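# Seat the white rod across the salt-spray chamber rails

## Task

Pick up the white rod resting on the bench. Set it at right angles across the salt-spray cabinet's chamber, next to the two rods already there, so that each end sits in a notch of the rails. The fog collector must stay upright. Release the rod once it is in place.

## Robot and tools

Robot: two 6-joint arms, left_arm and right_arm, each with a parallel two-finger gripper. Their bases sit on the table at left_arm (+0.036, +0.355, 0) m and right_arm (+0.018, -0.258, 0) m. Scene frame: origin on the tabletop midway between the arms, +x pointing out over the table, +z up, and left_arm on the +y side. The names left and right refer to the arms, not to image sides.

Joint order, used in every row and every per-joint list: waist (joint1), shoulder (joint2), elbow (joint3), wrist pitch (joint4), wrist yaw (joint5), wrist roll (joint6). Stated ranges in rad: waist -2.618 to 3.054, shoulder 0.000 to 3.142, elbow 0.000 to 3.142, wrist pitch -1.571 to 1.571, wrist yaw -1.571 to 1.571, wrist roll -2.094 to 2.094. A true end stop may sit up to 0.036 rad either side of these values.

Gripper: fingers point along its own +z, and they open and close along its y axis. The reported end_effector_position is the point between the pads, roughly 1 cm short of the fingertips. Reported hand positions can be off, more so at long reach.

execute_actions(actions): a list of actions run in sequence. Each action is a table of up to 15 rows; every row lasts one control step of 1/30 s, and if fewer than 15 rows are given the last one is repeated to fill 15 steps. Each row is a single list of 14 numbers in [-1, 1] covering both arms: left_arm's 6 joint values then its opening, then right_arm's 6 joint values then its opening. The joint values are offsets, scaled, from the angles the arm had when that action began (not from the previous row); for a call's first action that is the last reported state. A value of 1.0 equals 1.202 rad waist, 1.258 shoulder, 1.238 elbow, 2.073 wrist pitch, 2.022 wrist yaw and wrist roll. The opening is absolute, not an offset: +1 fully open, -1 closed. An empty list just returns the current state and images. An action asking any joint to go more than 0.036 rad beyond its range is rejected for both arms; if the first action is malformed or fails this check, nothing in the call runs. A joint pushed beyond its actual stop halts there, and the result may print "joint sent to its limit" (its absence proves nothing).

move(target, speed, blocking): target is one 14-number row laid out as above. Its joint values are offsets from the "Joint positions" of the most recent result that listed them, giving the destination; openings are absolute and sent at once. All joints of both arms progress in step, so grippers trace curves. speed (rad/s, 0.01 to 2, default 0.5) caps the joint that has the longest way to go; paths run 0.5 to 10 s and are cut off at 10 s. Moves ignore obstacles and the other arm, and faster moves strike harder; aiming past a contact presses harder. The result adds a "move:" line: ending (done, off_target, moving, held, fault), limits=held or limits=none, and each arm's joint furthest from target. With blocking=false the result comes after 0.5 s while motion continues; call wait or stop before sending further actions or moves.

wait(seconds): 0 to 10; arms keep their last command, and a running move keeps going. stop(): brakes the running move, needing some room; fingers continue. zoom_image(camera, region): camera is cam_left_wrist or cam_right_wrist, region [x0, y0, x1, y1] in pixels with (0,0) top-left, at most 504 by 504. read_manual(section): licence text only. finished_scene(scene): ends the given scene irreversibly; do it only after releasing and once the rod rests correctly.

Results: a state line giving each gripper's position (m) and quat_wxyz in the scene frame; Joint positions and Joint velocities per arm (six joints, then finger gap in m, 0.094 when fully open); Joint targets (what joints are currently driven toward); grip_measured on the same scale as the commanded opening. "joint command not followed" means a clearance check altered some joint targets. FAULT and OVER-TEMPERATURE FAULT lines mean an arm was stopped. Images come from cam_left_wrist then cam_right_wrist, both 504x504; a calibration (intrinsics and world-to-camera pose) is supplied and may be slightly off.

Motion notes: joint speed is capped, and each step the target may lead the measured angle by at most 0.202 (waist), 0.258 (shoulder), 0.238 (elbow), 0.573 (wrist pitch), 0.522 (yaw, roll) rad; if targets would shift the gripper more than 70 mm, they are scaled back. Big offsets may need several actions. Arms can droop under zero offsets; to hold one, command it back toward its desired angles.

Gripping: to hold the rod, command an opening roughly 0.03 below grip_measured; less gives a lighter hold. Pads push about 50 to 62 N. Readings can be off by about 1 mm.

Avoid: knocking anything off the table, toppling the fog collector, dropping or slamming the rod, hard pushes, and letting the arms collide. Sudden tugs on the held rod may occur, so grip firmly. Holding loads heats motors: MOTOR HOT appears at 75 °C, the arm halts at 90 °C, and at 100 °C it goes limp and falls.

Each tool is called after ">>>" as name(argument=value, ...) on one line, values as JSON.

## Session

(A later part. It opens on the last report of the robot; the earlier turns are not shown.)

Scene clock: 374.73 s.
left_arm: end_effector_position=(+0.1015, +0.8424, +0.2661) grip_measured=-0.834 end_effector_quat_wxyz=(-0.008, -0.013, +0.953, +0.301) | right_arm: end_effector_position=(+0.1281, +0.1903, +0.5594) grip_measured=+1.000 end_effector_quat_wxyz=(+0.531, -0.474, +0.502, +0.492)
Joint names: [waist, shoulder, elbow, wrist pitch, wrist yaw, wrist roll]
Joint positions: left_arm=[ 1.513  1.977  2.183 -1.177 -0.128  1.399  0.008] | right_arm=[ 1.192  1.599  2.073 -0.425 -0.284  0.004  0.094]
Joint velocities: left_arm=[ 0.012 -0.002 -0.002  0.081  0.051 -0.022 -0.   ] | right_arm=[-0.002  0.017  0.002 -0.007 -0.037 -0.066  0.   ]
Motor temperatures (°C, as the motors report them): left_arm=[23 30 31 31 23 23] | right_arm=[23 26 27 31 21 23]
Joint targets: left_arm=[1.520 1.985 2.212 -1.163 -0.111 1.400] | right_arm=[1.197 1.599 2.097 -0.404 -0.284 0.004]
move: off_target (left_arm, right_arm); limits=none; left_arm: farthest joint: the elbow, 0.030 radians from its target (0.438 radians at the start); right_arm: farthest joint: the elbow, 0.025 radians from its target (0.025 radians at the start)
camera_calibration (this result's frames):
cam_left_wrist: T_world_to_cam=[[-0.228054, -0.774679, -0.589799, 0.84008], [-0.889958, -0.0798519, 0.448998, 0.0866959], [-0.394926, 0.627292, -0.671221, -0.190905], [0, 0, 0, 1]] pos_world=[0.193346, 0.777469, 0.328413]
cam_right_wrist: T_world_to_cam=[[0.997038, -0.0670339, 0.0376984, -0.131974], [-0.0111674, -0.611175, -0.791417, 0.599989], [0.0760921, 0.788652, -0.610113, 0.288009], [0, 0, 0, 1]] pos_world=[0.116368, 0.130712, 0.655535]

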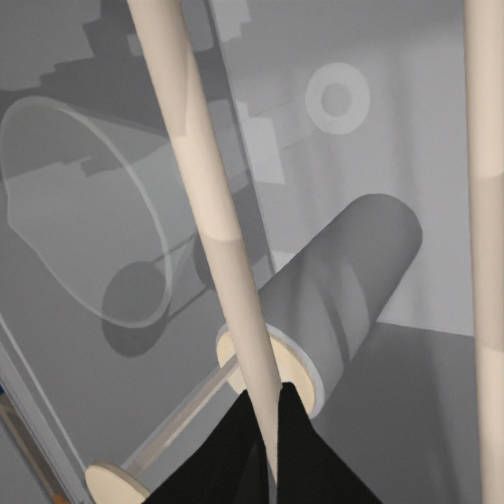

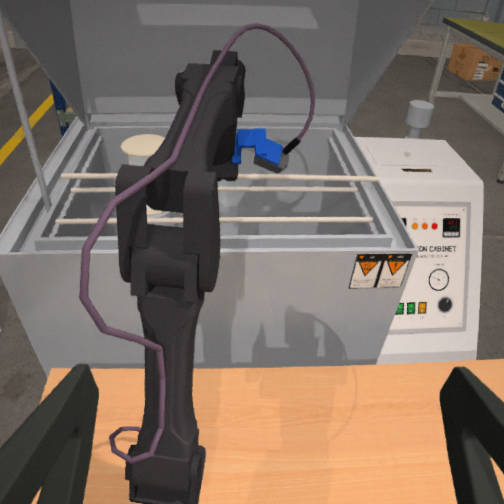

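>>> zoom_image(camera="cam_left_wrist", region=[100, 0, 340, 240])

Region (100, 0, 340, 240) of cam_left_wrist's 504x504 image, scaled by 2.100, with more detail than that image has.

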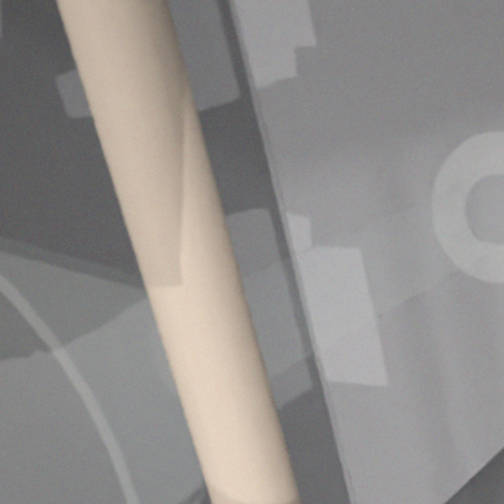

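>>> move(target=[0.040,0.024,-0.0953,0.048,0.0307,0.0124,-0.865, 0.004,0,0.02,0.01,0,0,1], speed=0.12)

>>> zoom_image(camera="cam_right_wrist", region=[30, 160, 110, 230])

>>> zoom_image(camera="cam_right_wrist", region=[330, 160, 410, 230])

Scene clock: 448.00 s.
left_arm: end_effector_position=(+0.0905, +0.8520, +0.2261) grip_measured=-0.834 end_effector_quat_wxyz=(-0.000, -0.014, +0.961, +0.277) | right_arm: end_effector_position=(+0.1281, +0.1903, +0.5594) grip_measured=+1.000 end_effector_quat_wxyz=(+0.531, -0.474, +0.502, +0.492)
Joint names: [waist, shoulder, elbow, wrist pitch, wrist yaw, wrist roll]
Joint positions: left_arm=[ 1.554  1.998  2.072 -1.09  -0.084  1.423  0.008] | right_arm=[ 1.192  1.599  2.073 -0.425 -0.284  0.004  0.094]
Joint velocities: left_arm=[-0.017 -0.017 -0.012  0.007  0.007  0.081  0.001] | right_arm=[-0.002 -0.017  0.007  0.022 -0.007  0.022  0.   ]
Motor temperatures (°C, as the motors report them): left_arm=[23 35 34 32 23 23] | right_arm=[23 26 27 31 21 23]
Joint targets: left_arm=[1.562 2.007 2.065 -1.077 -0.066 1.424] | right_arm=[1.197 1.599 2.097 -0.404 -0.284 0.004]
move: off_target (right_arm); limits=none; left_arm: farthest joint: the wrist yaw, 0.018 radians from its target (0.062 radians at the start); right_arm: farthest joint: the elbow, 0.025 radians from its target (0.025 radians at the start)
camera_calibration (this result's frames):
cam_left_wrist: T_world_to_cam=[[-0.221279, -0.803239, -0.55303, 0.836832], [-0.897392, -0.0542663, 0.437884, 0.0769433], [-0.381737, 0.593179, -0.708813, -0.191816], [0, 0, 0, 1]] pos_world=[0.180999, 0.790133, 0.293139]
cam_right_wrist: T_world_to_cam=[[0.997038, -0.0670339, 0.0376984, -0.131974], [-0.0111674, -0.611175, -0.791417, 0.599989], [0.0760921, 0.788652, -0.610113, 0.288009], [0, 0, 0, 1]] pos_world=[0.116368, 0.130712, 0.655535]

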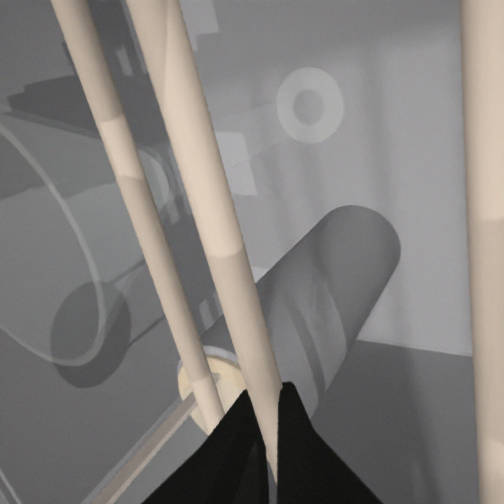

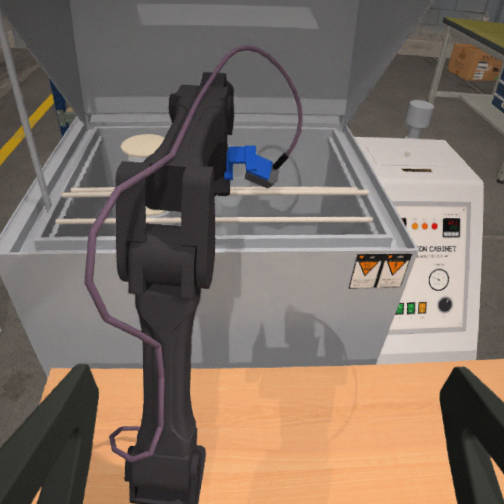

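Region (30, 160, 110, 230) of cam_right_wrist's 504x504 image, scaled by 6.300, with more detail than that image has; it fills the top 441 rows of this view, and the rest is white.

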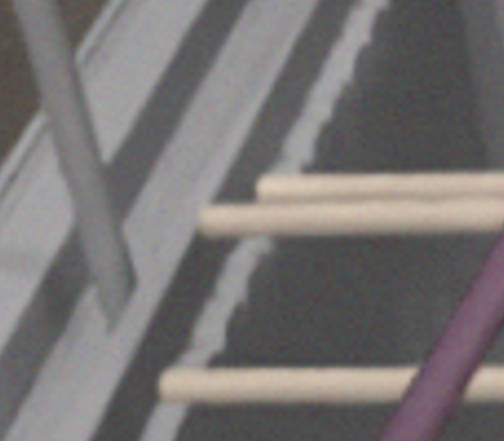

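Region (330, 160, 410, 230) of cam_right_wrist's 504x504 image, scaled by 6.300, with more detail than that image has; it fills the top 441 rows of this view, and the rest is white.

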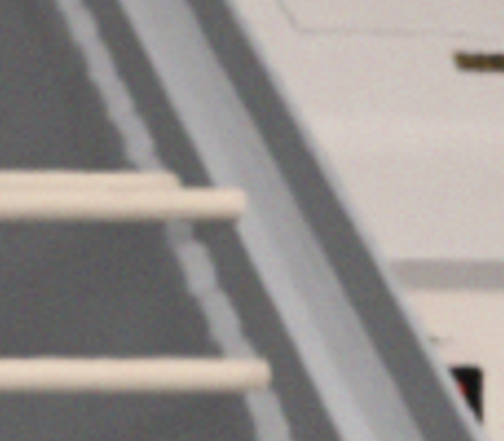

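>>> zoom_image(camera="cam_left_wrist", region=[0, 0, 504, 504])

Region (0, 0, 504, 504) of cam_left_wrist's 504x504 image, scaled by 1.000.

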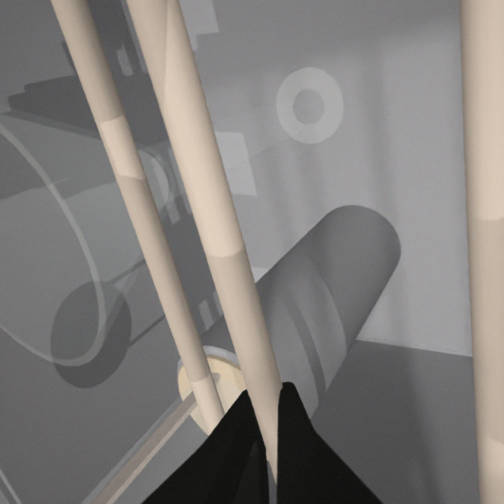

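>>> move(target=[0.0067,0.0095,-0.0493,0.0232,0.007,0.0005,-0.865, 0.004,0,0.02,0.01,0,0,1], speed=0.08)

>>> zoom_image(camera="cam_right_wrist", region=[30, 160, 110, 230])

>>> zoom_image(camera="cam_right_wrist", region=[330, 160, 410, 230])

Scene clock: 492.10 s.
left_arm: end_effector_position=(+0.0916, +0.8539, +0.2133) grip_measured=-0.834 end_effector_quat_wxyz=(+0.002, -0.013, +0.962, +0.273) | right_arm: end_effector_position=(+0.1281, +0.1903, +0.5594) grip_measured=+1.000 end_effector_quat_wxyz=(+0.531, -0.474, +0.502, +0.492)
Joint names: [waist, shoulder, elbow, wrist pitch, wrist yaw, wrist roll]
Joint positions: left_arm=[ 1.554  1.998  2.023 -1.048 -0.079  1.423  0.008] | right_arm=[ 1.192  1.599  2.073 -0.425 -0.284  0.004  0.094]
Joint velocities: left_arm=[ 0.012 -0.012 -0.002 -0.051 -0.037 -0.066  0.   ] | right_arm=[-0.012 -0.002 -0.002 -0.007 -0.037 -0.051  0.   ]
Motor temperatures (°C, as the motors report them): left_arm=[23 37 32 32 23 23] | right_arm=[23 26 27 32 21 23]
Joint targets: left_arm=[1.562 2.010 2.011 -1.042 -0.070 1.424] | right_arm=[1.197 1.599 2.097 -0.404 -0.284 0.004]
move: off_target (right_arm); limits=none; left_arm: farthest joint: the shoulder, 0.012 radians from its target (0.012 radians at the start); right_arm: farthest joint: the elbow, 0.025 radians from its target (0.025 radians at the start)
camera_calibration (this result's frames):
cam_left_wrist: T_world_to_cam=[[-0.221633, -0.806941, -0.547471, 0.833525], [-0.898904, -0.0485399, 0.435448, 0.0794593], [-0.377955, 0.588634, -0.714605, -0.196793], [0, 0, 0, 1]] pos_world=[0.181784, 0.792301, 0.281102]
cam_right_wrist: T_world_to_cam=[[0.997038, -0.0670339, 0.0376984, -0.131974], [-0.0111674, -0.611175, -0.791417, 0.599989], [0.0760921, 0.788652, -0.610113, 0.288009], [0, 0, 0, 1]] pos_world=[0.116368, 0.130712, 0.655535]

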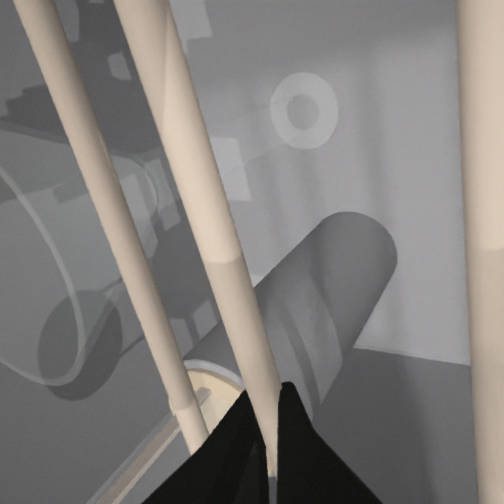

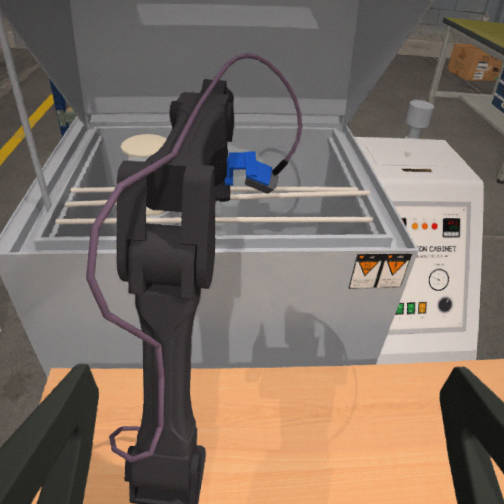

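Region (30, 160, 110, 230) of cam_right_wrist's 504x504 image, scaled by 6.300, with more detail than that image has; it fills the top 441 rows of this view, and the rest is white.

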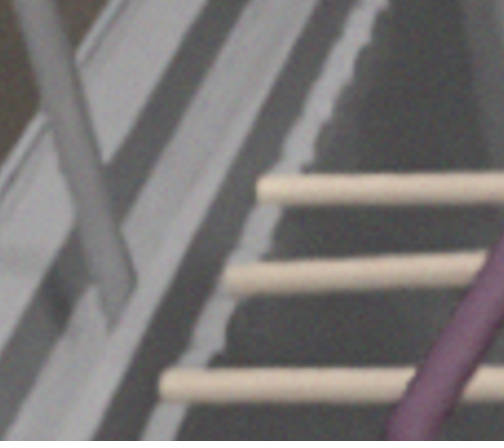

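Region (330, 160, 410, 230) of cam_right_wrist's 504x504 image, scaled by 6.300, with more detail than that image has; it fills the top 441 rows of this view, and the rest is white.

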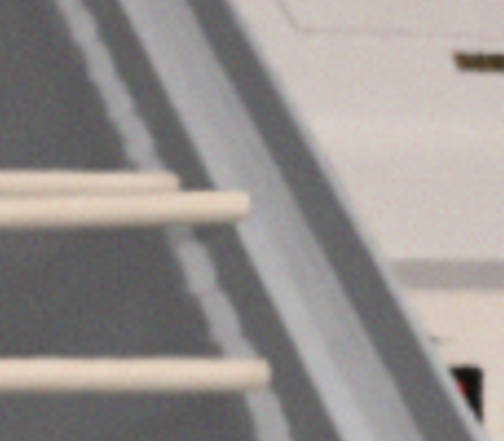

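>>> execute_actions(actions=[])

Scene clock: 515.60 s.
left_arm: end_effector_position=(+0.0917, +0.8539, +0.2133) grip_measured=-0.834 end_effector_quat_wxyz=(+0.002, -0.013, +0.962, +0.273) | right_arm: end_effector_position=(+0.1281, +0.1903, +0.5594) grip_measured=+1.000 end_effector_quat_wxyz=(+0.531, -0.474, +0.502, +0.492)
Joint names: [waist, shoulder, elbow, wrist pitch, wrist yaw, wrist roll]
Joint positions: left_arm=[ 1.554  1.998  2.023 -1.048 -0.078  1.423  0.008] | right_arm=[ 1.192  1.599  2.073 -0.425 -0.284  0.004  0.094]
Joint velocities: left_arm=[-0.022 -0.022  0.002 -0.037  0.007 -0.051 -0.001] | right_arm=[-0.007 -0.012  0.012 -0.007 -0.022 -0.022  0.   ]
Motor temperatures (°C, as the motors report them): left_arm=[23 37 31 32 23 23] | right_arm=[23 26 27 32 21 23]
Joint targets: left_arm=[1.562 2.010 2.011 -1.042 -0.070 1.424] | right_arm=[1.197 1.599 2.097 -0.404 -0.284 0.004]
camera_calibration (this result's frames):
cam_left_wrist: T_world_to_cam=[[-0.221616, -0.806922, -0.547506, 0.833521], [-0.899054, -0.0483413, 0.43516, 0.0794271], [-0.377608, 0.588676, -0.714754, -0.196802], [0, 0, 0, 1]] pos_world=[0.181817, 0.792279, 0.281129]
cam_right_wrist: T_world_to_cam=[[0.997038, -0.0670339, 0.0376984, -0.131974], [-0.0111674, -0.611175, -0.791417, 0.599989], [0.0760921, 0.788652, -0.610113, 0.288009], [0, 0, 0, 1]] pos_world=[0.116368, 0.130712, 0.655535]

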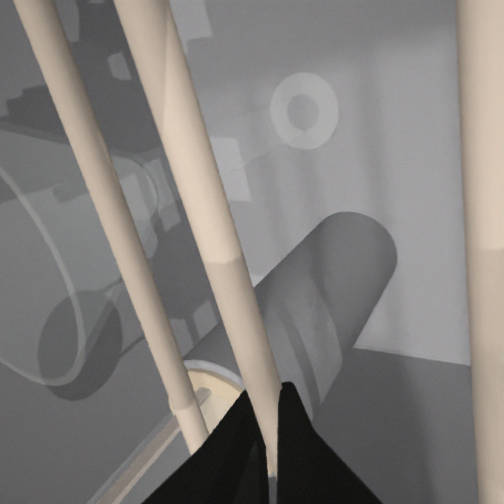

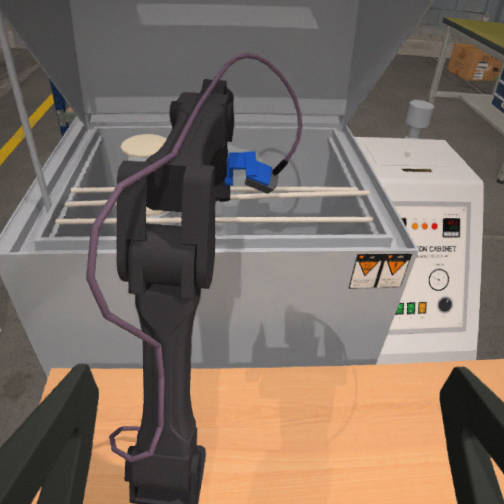

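>>> zoom_image(camera="cam_right_wrist", region=[30, 150, 420, 260])

>>> zoom_image(camera="cam_right_wrist", region=[30, 160, 110, 230])

>>> zoom_image(camera="cam_right_wrist", region=[330, 160, 410, 230])

Region (30, 150, 420, 260) of cam_right_wrist's 504x504 image, scaled by 1.292, with more detail than that image has; it fills the top 142 rows of this view, and the rest is white.

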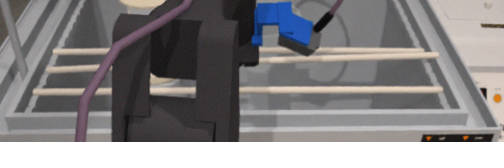

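Region (30, 160, 110, 230) of cam_right_wrist's 504x504 image, scaled by 6.300, with more detail than that image has; it fills the top 441 rows of this view, and the rest is white.

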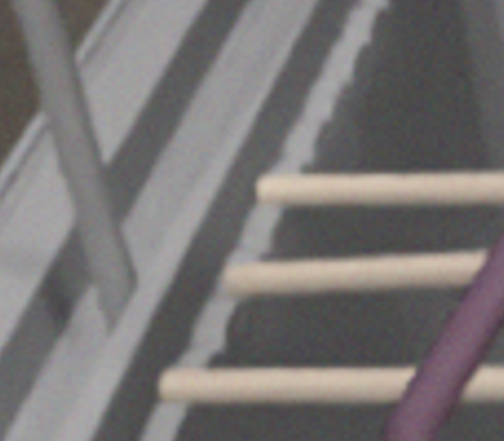

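Region (330, 160, 410, 230) of cam_right_wrist's 504x504 image, scaled by 6.300, with more detail than that image has; it fills the top 441 rows of this view, and the rest is white.

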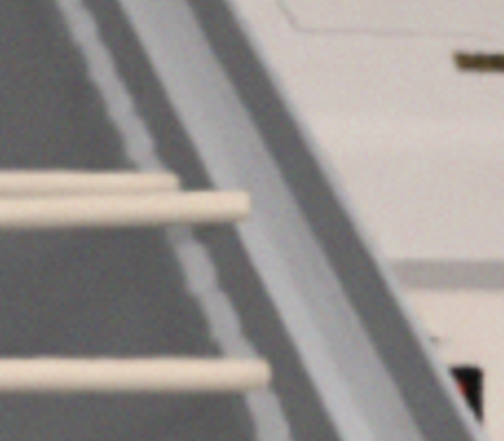

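>>> zoom_image(camera="cam_left_wrist", region=[0, 0, 504, 504])

Region (0, 0, 504, 504) of cam_left_wrist's 504x504 image, scaled by 1.000.

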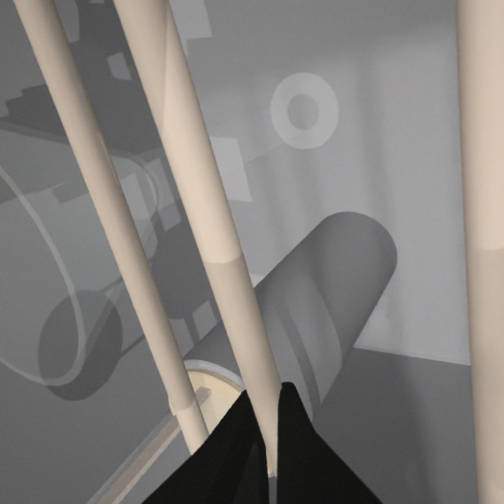

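>>> move(target=[0.0067,0.0095,-0.0097,0.0029,-0.0208,0.0119,-0.865,0.004,0,0.02,0.01,0,0,1], speed=0.06)

>>> zoom_image(camera="cam_right_wrist", region=[30, 160, 110, 230])

>>> zoom_image(camera="cam_right_wrist", region=[330, 160, 410, 230])

Scene clock: 563.80 s.
left_arm: end_effector_position=(+0.0891, +0.8557, +0.2144) grip_measured=-0.834 end_effector_quat_wxyz=(-0.007, -0.011, +0.961, +0.277) | right_arm: end_effector_position=(+0.1281, +0.1903, +0.5594) grip_measured=+1.000 end_effector_quat_wxyz=(+0.531, -0.474, +0.502, +0.492)
Joint names: [waist, shoulder, elbow, wrist pitch, wrist yaw, wrist roll]
Joint positions: left_arm=[ 1.554  1.998  2.023 -1.041 -0.094  1.432  0.008] | right_arm=[ 1.192  1.599  2.073 -0.425 -0.284  0.004  0.094]
Joint velocities: left_arm=[ 0.027  0.002  0.017 -0.037 -0.022 -0.081 -0.   ] | right_arm=[-0.007 -0.002  0.007 -0.007  0.007  0.007  0.   ]
Motor temperatures (°C, as the motors report them): left_arm=[23 38 31 31 23 23] | right_arm=[23 26 27 32 21 23]
Joint targets: left_arm=[1.562 2.010 2.011 -1.042 -0.120 1.447] | right_arm=[1.197 1.599 2.097 -0.404 -0.284 0.004]
move: off_target (left_arm, right_arm); limits=none; left_arm: farthest joint: the wrist yaw, 0.026 radians from its target (0.042 radians at the start); right_arm: farthest joint: the elbow, 0.025 radians from its target (0.025 radians at the start)
camera_calibration (this result's frames):
cam_left_wrist: T_world_to_cam=[[-0.230635, -0.80212, -0.550828, 0.832422], [-0.891352, -0.0528794, 0.450217, 0.0766284], [-0.390256, 0.594817, -0.702775, -0.204721], [0, 0, 0, 1]] pos_world=[0.180395, 0.793526, 0.280149]
cam_right_wrist: T_world_to_cam=[[0.997038, -0.0670339, 0.0376984, -0.131974], [-0.0111674, -0.611175, -0.791417, 0.599989], [0.0760921, 0.788652, -0.610113, 0.288009], [0, 0, 0, 1]] pos_world=[0.116368, 0.130712, 0.655535]

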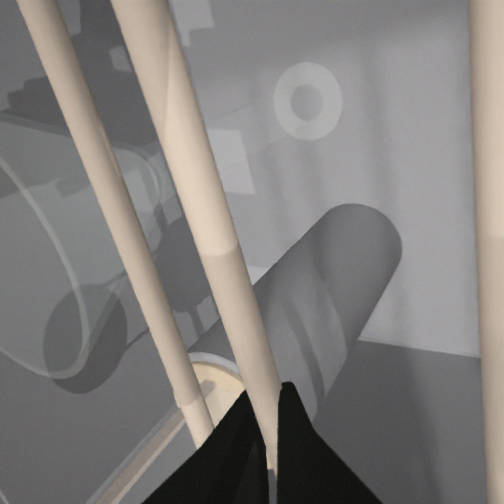

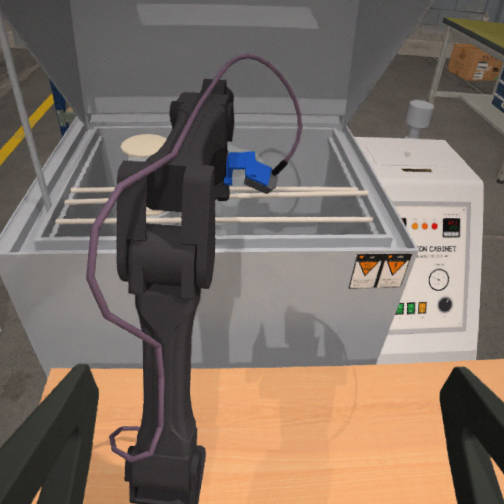

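Region (30, 160, 110, 230) of cam_right_wrist's 504x504 image, scaled by 6.300, with more detail than that image has; it fills the top 441 rows of this view, and the rest is white.

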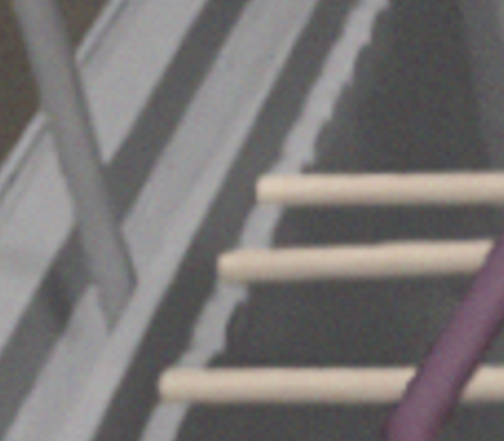

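Region (330, 160, 410, 230) of cam_right_wrist's 504x504 image, scaled by 6.300, with more detail than that image has; it fills the top 441 rows of this view, and the rest is white.

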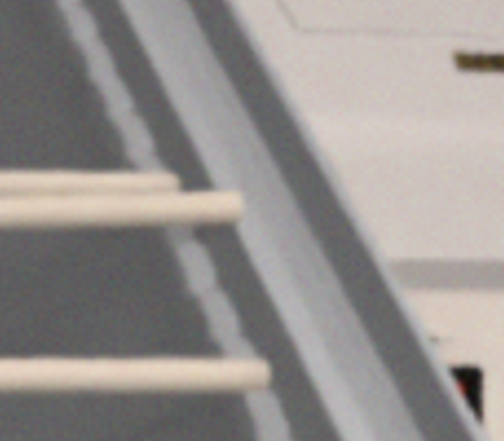

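>>> zoom_image(camera="cam_left_wrist", region=[0, 0, 252, 126])

>>> zoom_image(camera="cam_left_wrist", region=[100, 260, 352, 440])

Region (0, 0, 252, 126) of cam_left_wrist's 504x504 image, scaled by 2.000, with more detail than that image has.

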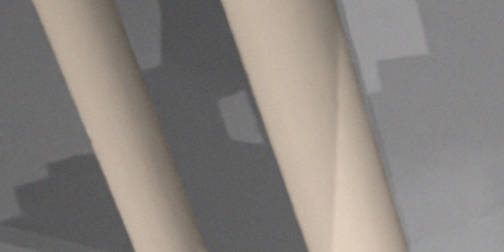

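Region (100, 260, 352, 440) of cam_left_wrist's 504x504 image, scaled by 2.000, with more detail than that image has; it fills the top 360 rows of this view, and the rest is white.

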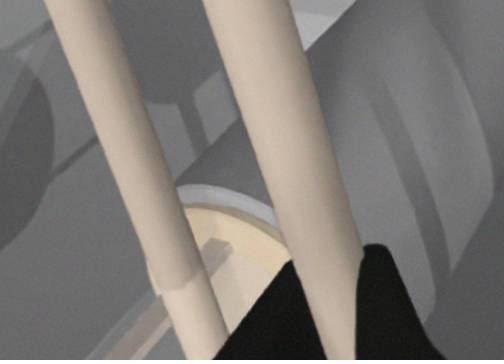

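>>> move(target=[0.0067,0.0095,0.050,-0.029,-0.0129,0,-0.865,0.004,0,0.02,0.01,0,0,1], speed=0.08)

>>> zoom_image(camera="cam_right_wrist", region=[30, 160, 110, 230])

>>> zoom_image(camera="cam_right_wrist", region=[330, 160, 410, 230])

Scene clock: 672.43 s.
left_arm: end_effector_position=(+0.0838, +0.8511, +0.2219) grip_measured=-0.834 end_effector_quat_wxyz=(-0.020, -0.014, +0.962, +0.273) | right_arm: end_effector_position=(+0.1281, +0.1903, +0.5594) grip_measured=+1.000 end_effector_quat_wxyz=(+0.531, -0.474, +0.502, +0.492)
Joint names: [waist, shoulder, elbow, wrist pitch, wrist yaw, wrist roll]
Joint positions: left_arm=[ 1.554  1.998  2.059 -1.089 -0.12   1.432  0.008] | right_arm=[ 1.192  1.599  2.073 -0.425 -0.284  0.004  0.094]
Joint velocities: left_arm=[ 0.007 -0.002 -0.022  0.007 -0.007 -0.139 -0.   ] | right_arm=[ 0.007 -0.012  0.007  0.037  0.037  0.022  0.   ]
Motor temperatures (°C, as the motors report them): left_arm=[23 39 31 31 23 23] | right_arm=[23 26 27 32 21 23]
Joint targets: left_arm=[1.562 2.010 2.085 -1.101 -0.120 1.432] | right_arm=[1.197 1.599 2.097 -0.404 -0.284 0.004]
move: off_target (left_arm, right_arm); limits=none; left_arm: farthest joint: the elbow, 0.026 radians from its target (0.062 radians at the start); right_arm: farthest joint: the elbow, 0.025 radians from its target (0.025 radians at the start)
camera_calibration (this result's frames):
cam_left_wrist: T_world_to_cam=[[-0.232584, -0.810109, -0.538172, 0.835742], [-0.879852, -0.0605372, 0.471376, 0.0692267], [-0.414445, 0.583146, -0.698696, -0.187726], [0, 0, 0, 1]] pos_world=[0.177487, 0.790704, 0.285977]
cam_right_wrist: T_world_to_cam=[[0.997038, -0.0670339, 0.0376984, -0.131974], [-0.0111674, -0.611175, -0.791417, 0.599989], [0.0760921, 0.788652, -0.610113, 0.288009], [0, 0, 0, 1]] pos_world=[0.116368, 0.130712, 0.655535]

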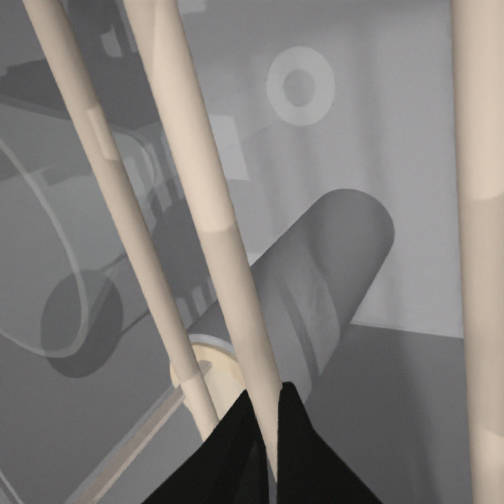

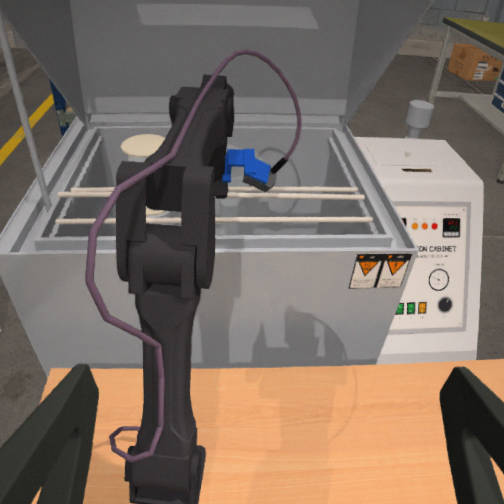

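Region (30, 160, 110, 230) of cam_right_wrist's 504x504 image, scaled by 6.300, with more detail than that image has; it fills the top 441 rows of this view, and the rest is white.

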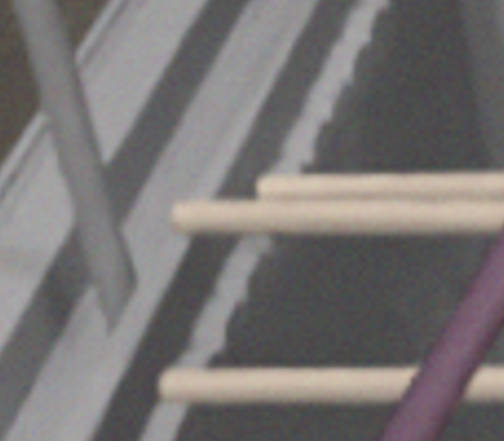

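Region (330, 160, 410, 230) of cam_right_wrist's 504x504 image, scaled by 6.300, with more detail than that image has; it fills the top 441 rows of this view, and the rest is white.

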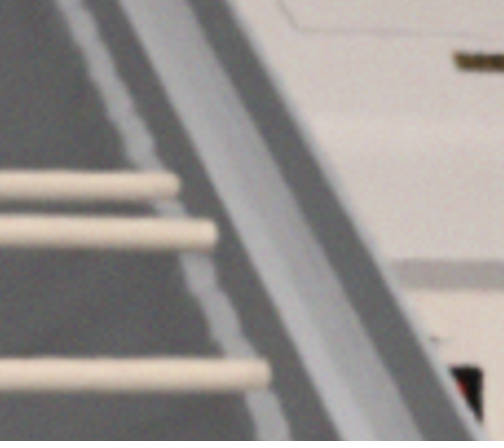

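>>> move(target=[0.0067,0.0095,0.021,-0.0058,0.0109,-0.0059,-0.865,0.004,0,0.02,0.01,0,0,1], speed=0.05)

>>> zoom_image(camera="cam_right_wrist", region=[30, 160, 110, 230])

>>> zoom_image(camera="cam_right_wrist", region=[330, 160, 410, 230])

Scene clock: 699.27 s.
left_arm: end_effector_position=(+0.0845, +0.8508, +0.2217) grip_measured=-0.834 end_effector_quat_wxyz=(-0.018, -0.014, +0.962, +0.272) | right_arm: end_effector_position=(+0.1281, +0.1903, +0.5594) grip_measured=+1.000 end_effector_quat_wxyz=(+0.531, -0.474, +0.502, +0.492)
Joint names: [waist, shoulder, elbow, wrist pitch, wrist yaw, wrist roll]
Joint positions: left_arm=[ 1.554  1.998  2.059 -1.09  -0.116  1.432  0.008] | right_arm=[ 1.192  1.599  2.073 -0.425 -0.284  0.004  0.094]
Joint velocities: left_arm=[-0.012  0.007 -0.017  0.037  0.007  0.022 -0.   ] | right_arm=[ 0.007 -0.002 -0.007 -0.037 -0.037  0.007  0.   ]
Motor temperatures (°C, as the motors report them): left_arm=[23 40 33 30 23 23] | right_arm=[23 26 27 32 21 23]
Joint targets: left_arm=[1.562 2.010 2.085 -1.101 -0.098 1.421] | right_arm=[1.197 1.599 2.097 -0.404 -0.284 0.004]
move: off_target (left_arm, right_arm); limits=none; left_arm: farthest joint: the elbow, 0.026 radians from its target (0.026 radians at the start); right_arm: farthest joint: the elbow, 0.025 radians from its target (0.025 radians at the start)
camera_calibration (this result's frames):
cam_left_wrist: T_world_to_cam=[[-0.232482, -0.810285, -0.53795, 0.83573], [-0.881602, -0.0580366, 0.468412, 0.0686045], [-0.410768, 0.583155, -0.700856, -0.18726], [0, 0, 0, 1]] pos_world=[0.177853, 0.790363, 0.286203]
cam_right_wrist: T_world_to_cam=[[0.997038, -0.0670339, 0.0376984, -0.131974], [-0.0111674, -0.611175, -0.791417, 0.599989], [0.0760921, 0.788652, -0.610113, 0.288009], [0, 0, 0, 1]] pos_world=[0.116368, 0.130712, 0.655535]

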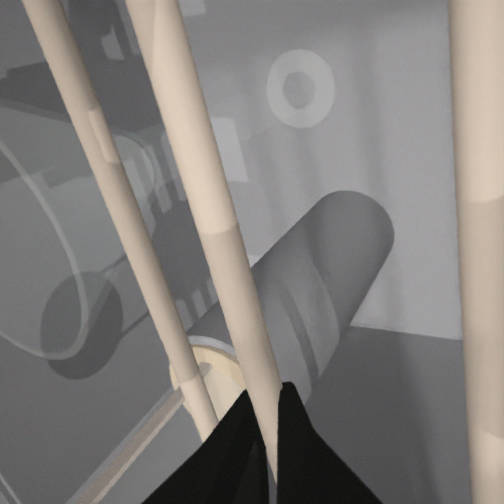

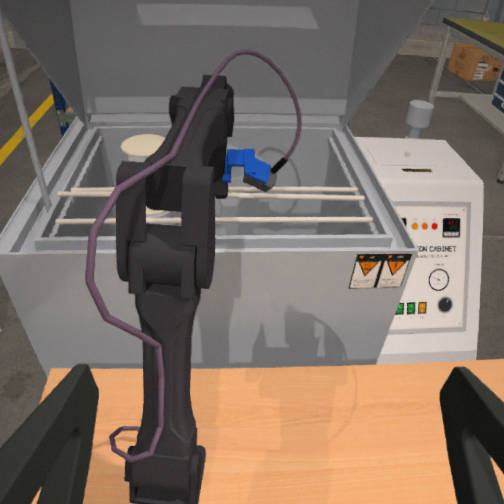

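Region (30, 160, 110, 230) of cam_right_wrist's 504x504 image, scaled by 6.300, with more detail than that image has; it fills the top 441 rows of this view, and the rest is white.

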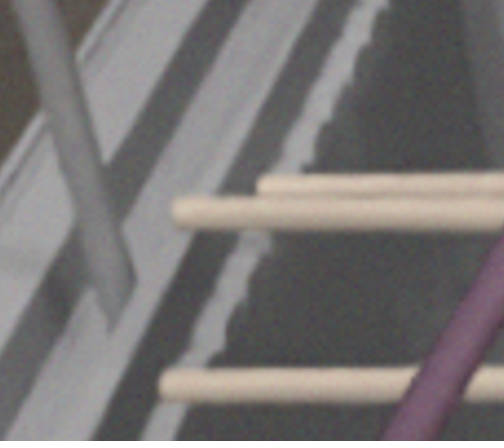

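Region (330, 160, 410, 230) of cam_right_wrist's 504x504 image, scaled by 6.300, with more detail than that image has; it fills the top 441 rows of this view, and the rest is white.

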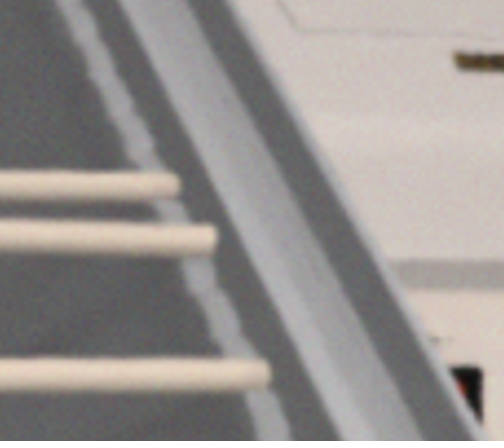

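>>> wait(seconds=0)

>>> zoom_image(camera="cam_right_wrist", region=[30, 160, 110, 230])

>>> zoom_image(camera="cam_right_wrist", region=[330, 160, 410, 230])

Scene clock: 712.87 s.
left_arm: end_effector_position=(+0.0847, +0.8508, +0.2217) grip_measured=-0.834 end_effector_quat_wxyz=(-0.017, -0.014, +0.962, +0.272) | right_arm: end_effector_position=(+0.1281, +0.1903, +0.5594) grip_measured=+1.000 end_effector_quat_wxyz=(+0.531, -0.474, +0.502, +0.492)
Joint names: [waist, shoulder, elbow, wrist pitch, wrist yaw, wrist roll]
Joint positions: left_arm=[ 1.554  1.998  2.059 -1.09  -0.115  1.432  0.008] | right_arm=[ 1.192  1.599  2.073 -0.425 -0.284  0.004  0.094]
Joint velocities: left_arm=[ 0.007 -0.007  0.017 -0.022 -0.051 -0.051 -0.   ] | right_arm=[-0.007 -0.022 -0.007  0.007 -0.051 -0.037  0.   ]
Motor temperatures (°C, as the motors report them): left_arm=[23 40 34 30 23 23] | right_arm=[23 26 27 32 21 23]
Joint targets: left_arm=[1.562 2.010 2.085 -1.101 -0.098 1.421] | right_arm=[1.197 1.599 2.097 -0.404 -0.284 0.004]
camera_calibration (this result's frames):
cam_left_wrist: T_world_to_cam=[[-0.232452, -0.810243, -0.538026, 0.835724], [-0.881927, -0.0576464, 0.467847, 0.06855], [-0.410085, 0.583252, -0.701176, -0.187277], [0, 0, 0, 1]] pos_world=[0.177923, 0.790321, 0.286256]
cam_right_wrist: T_world_to_cam=[[0.997038, -0.0670339, 0.0376984, -0.131974], [-0.0111674, -0.611175, -0.791417, 0.599989], [0.0760921, 0.788652, -0.610113, 0.288009], [0, 0, 0, 1]] pos_world=[0.116368, 0.130712, 0.655535]

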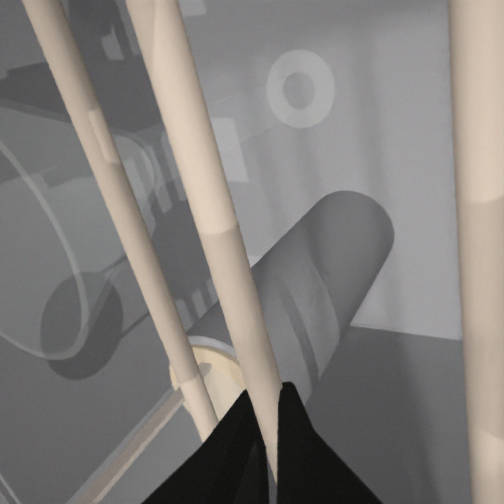

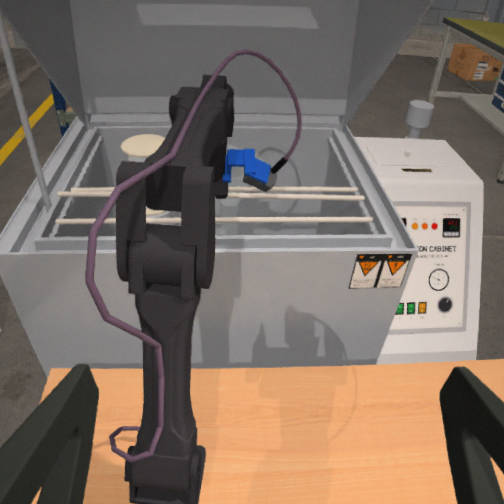

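Region (30, 160, 110, 230) of cam_right_wrist's 504x504 image, scaled by 6.300, with more detail than that image has; it fills the top 441 rows of this view, and the rest is white.

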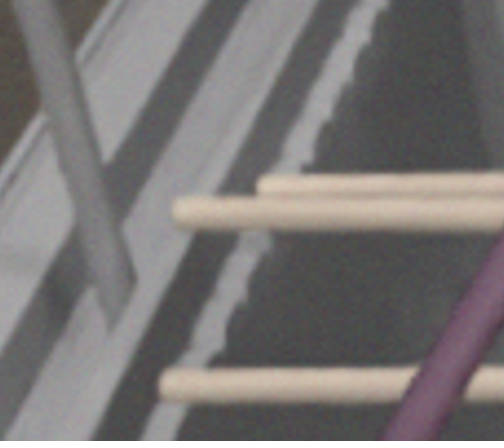

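Region (330, 160, 410, 230) of cam_right_wrist's 504x504 image, scaled by 6.300, with more detail than that image has; it fills the top 441 rows of this view, and the rest is white.

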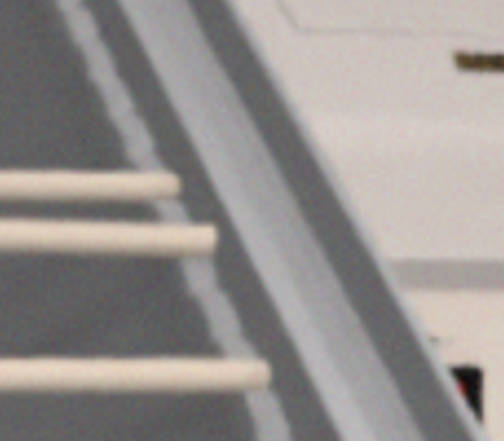

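>>> move(target=[-0.0133,0.0095,0.041,-0.0174,0.0035,-0.0089,-0.865,0.004,0,0.02,0.01,0,0,1], speed=0.06)

>>> zoom_image(camera="cam_right_wrist", region=[30, 160, 110, 230])

>>> zoom_image(camera="cam_right_wrist", region=[330, 160, 410, 230])

Scene clock: 726.43 s.
left_arm: end_effector_position=(+0.0883, +0.8488, +0.2278) grip_measured=-0.834 end_effector_quat_wxyz=(-0.016, -0.012, +0.962, +0.273) | right_arm: end_effector_position=(+0.1281, +0.1903, +0.5594) grip_measured=+1.000 end_effector_quat_wxyz=(+0.531, -0.474, +0.502, +0.492)
Joint names: [waist, shoulder, elbow, wrist pitch, wrist yaw, wrist roll]
Joint positions: left_arm=[ 1.546  1.998  2.084 -1.113 -0.115  1.427  0.008] | right_arm=[ 1.192  1.599  2.073 -0.425 -0.284  0.004  0.094]
Joint velocities: left_arm=[-0.022  0.002 -0.007 -0.007 -0.037 -0.037 -0.   ] | right_arm=[ 0.002  0.002  0.002 -0.081  0.007  0.022  0.   ]
Motor temperatures (°C, as the motors report them): left_arm=[23 40 34 30 23 23] | right_arm=[23 26 27 32 21 23]
Joint targets: left_arm=[1.538 2.010 2.110 -1.126 -0.108 1.415] | right_arm=[1.197 1.599 2.097 -0.404 -0.284 0.004]
move: off_target (left_arm, right_arm); limits=none; left_arm: farthest joint: the elbow, 0.026 radians from its target (0.051 radians at the start); right_arm: farthest joint: the elbow, 0.025 radians from its target (0.025 radians at the start)
camera_calibration (this result's frames):
cam_left_wrist: T_world_to_cam=[[-0.234016, -0.808461, -0.540025, 0.837354], [-0.883296, -0.0552904, 0.465543, 0.067434], [-0.406232, 0.585947, -0.701172, -0.18293], [0, 0, 0, 1]] pos_world=[0.181206, 0.787884, 0.292533]
cam_right_wrist: T_world_to_cam=[[0.997038, -0.0670339, 0.0376984, -0.131974], [-0.0111674, -0.611175, -0.791417, 0.599989], [0.0760921, 0.788652, -0.610113, 0.288009], [0, 0, 0, 1]] pos_world=[0.116368, 0.130712, 0.655535]

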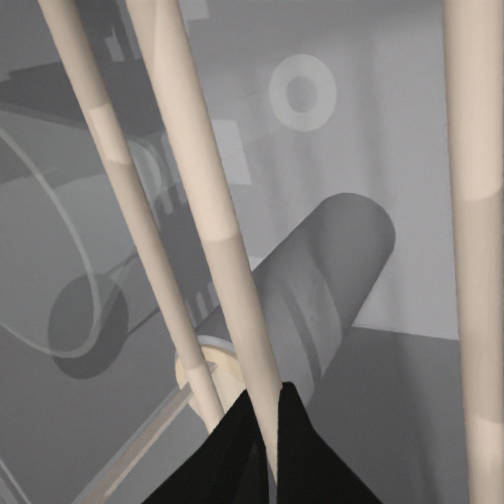

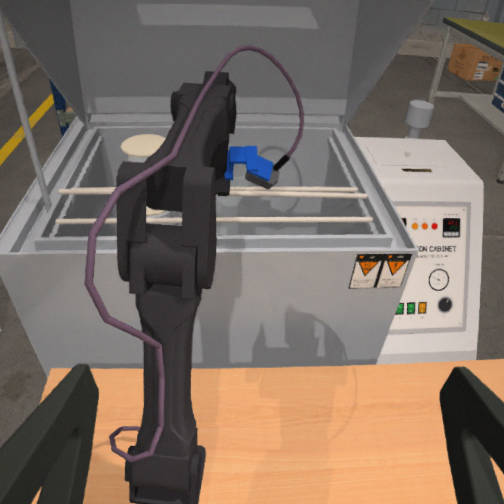

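Region (30, 160, 110, 230) of cam_right_wrist's 504x504 image, scaled by 6.300, with more detail than that image has; it fills the top 441 rows of this view, and the rest is white.

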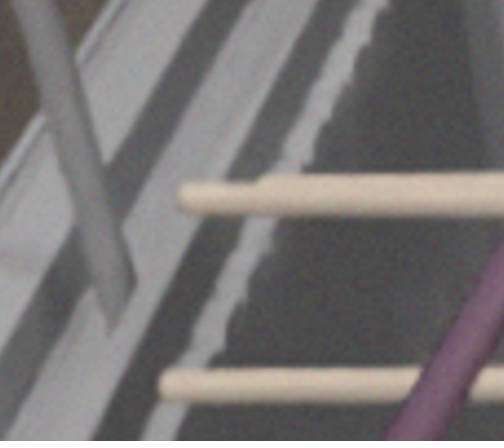

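Region (330, 160, 410, 230) of cam_right_wrist's 504x504 image, scaled by 6.300, with more detail than that image has; it fills the top 441 rows of this view, and the rest is white.

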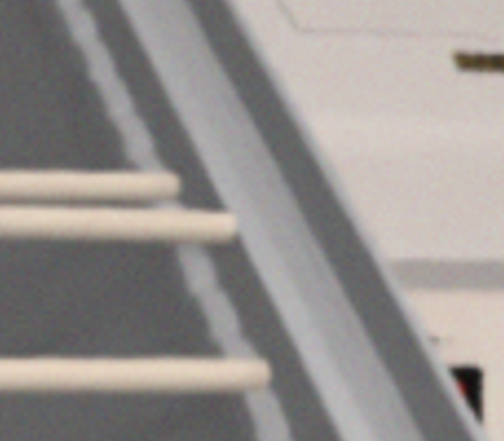

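>>> zoom_image(camera="cam_left_wrist", region=[0, 0, 252, 126])

>>> zoom_image(camera="cam_left_wrist", region=[100, 260, 352, 440])

>>> zoom_image(camera="cam_left_wrist", region=[380, 0, 504, 504])

Region (0, 0, 252, 126) of cam_left_wrist's 504x504 image, scaled by 2.000, with more detail than that image has.

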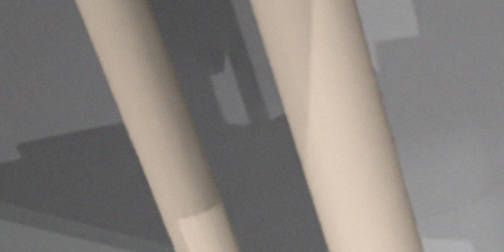

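Region (100, 260, 352, 440) of cam_left_wrist's 504x504 image, scaled by 2.000, with more detail than that image has; it fills the top 360 rows of this view, and the rest is white.

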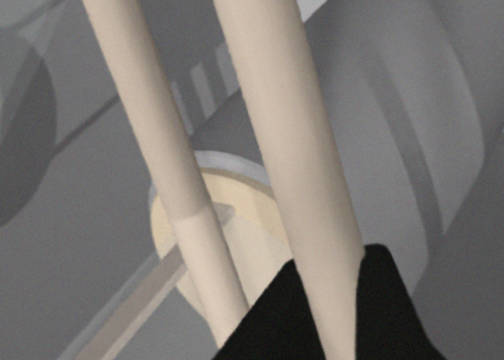

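Region (380, 0, 504, 504) of cam_left_wrist's 504x504 image, scaled by 1.000; it fills the left 124 columns of this view, and the rest is white.

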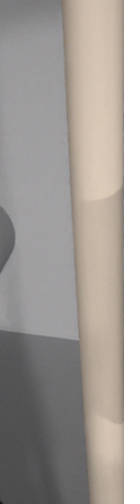

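>>> move(target=[-0.0067,0.0095,0.021,-0.0063,0.0114,-0.0143,-0.865,0.004,0,0.02,0.01,0,0,1], speed=0.05)

>>> zoom_image(camera="cam_right_wrist", region=[30, 160, 110, 230])

>>> zoom_image(camera="cam_right_wrist", region=[330, 160, 410, 230])

Scene clock: 760.20 s.
left_arm: end_effector_position=(+0.0885, +0.8480, +0.2273) grip_measured=-0.834 end_effector_quat_wxyz=(-0.014, -0.018, +0.962, +0.271) | right_arm: end_effector_position=(+0.1281, +0.1903, +0.5594) grip_measured=+1.000 end_effector_quat_wxyz=(+0.531, -0.474, +0.502, +0.492)
Joint names: [waist, shoulder, elbow, wrist pitch, wrist yaw, wrist roll]
Joint positions: left_arm=[ 1.546  1.998  2.084 -1.117 -0.114  1.415  0.008] | right_arm=[ 1.192  1.599  2.073 -0.425 -0.284  0.004  0.094]
Joint velocities: left_arm=[ 0.017 -0.002 -0.007 -0.022  0.007  0.095 -0.001] | right_arm=[ 0.012  0.012  0.007  0.022  0.007 -0.007  0.   ]
Motor temperatures (°C, as the motors report them): left_arm=[23 40 34 30 23 23] | right_arm=[23 26 27 32 21 23]
Joint targets: left_arm=[1.538 2.010 2.110 -1.126 -0.092 1.398] | right_arm=[1.197 1.599 2.097 -0.404 -0.284 0.004]
move: off_target (left_arm, right_arm); limits=none; left_arm: farthest joint: the elbow, 0.026 radians from its target (0.026 radians at the start); right_arm: farthest joint: the elbow, 0.025 radians from its target (0.025 radians at the start)
camera_calibration (this result's frames):
cam_left_wrist: T_world_to_cam=[[-0.222022, -0.812618, -0.538849, 0.838642], [-0.886092, -0.0624547, 0.459282, 0.0755045], [-0.406875, 0.57944, -0.706188, -0.176031], [0, 0, 0, 1]] pos_world=[0.181478, 0.788211, 0.292912]
cam_right_wrist: T_world_to_cam=[[0.997038, -0.0670339, 0.0376984, -0.131974], [-0.0111674, -0.611175, -0.791417, 0.599989], [0.0760921, 0.788652, -0.610113, 0.288009], [0, 0, 0, 1]] pos_world=[0.116368, 0.130712, 0.655535]

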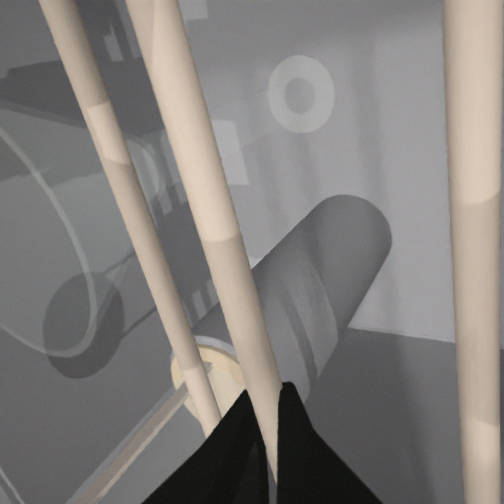

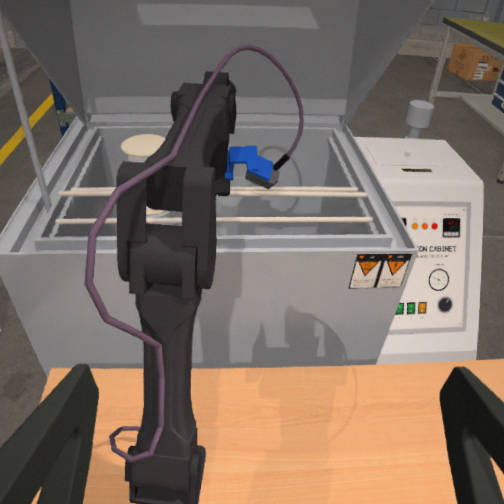

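Region (30, 160, 110, 230) of cam_right_wrist's 504x504 image, scaled by 6.300, with more detail than that image has; it fills the top 441 rows of this view, and the rest is white.

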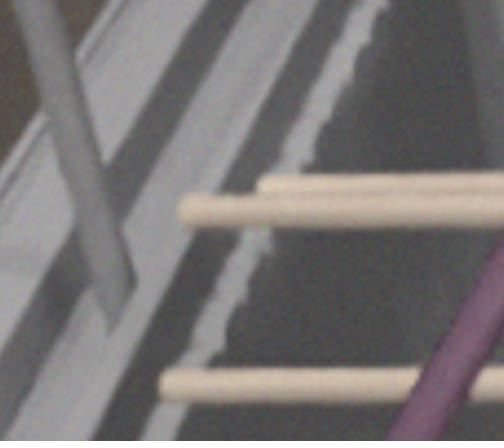

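Region (330, 160, 410, 230) of cam_right_wrist's 504x504 image, scaled by 6.300, with more detail than that image has; it fills the top 441 rows of this view, and the rest is white.

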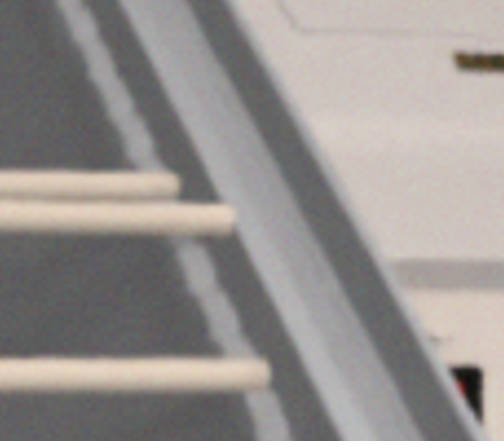

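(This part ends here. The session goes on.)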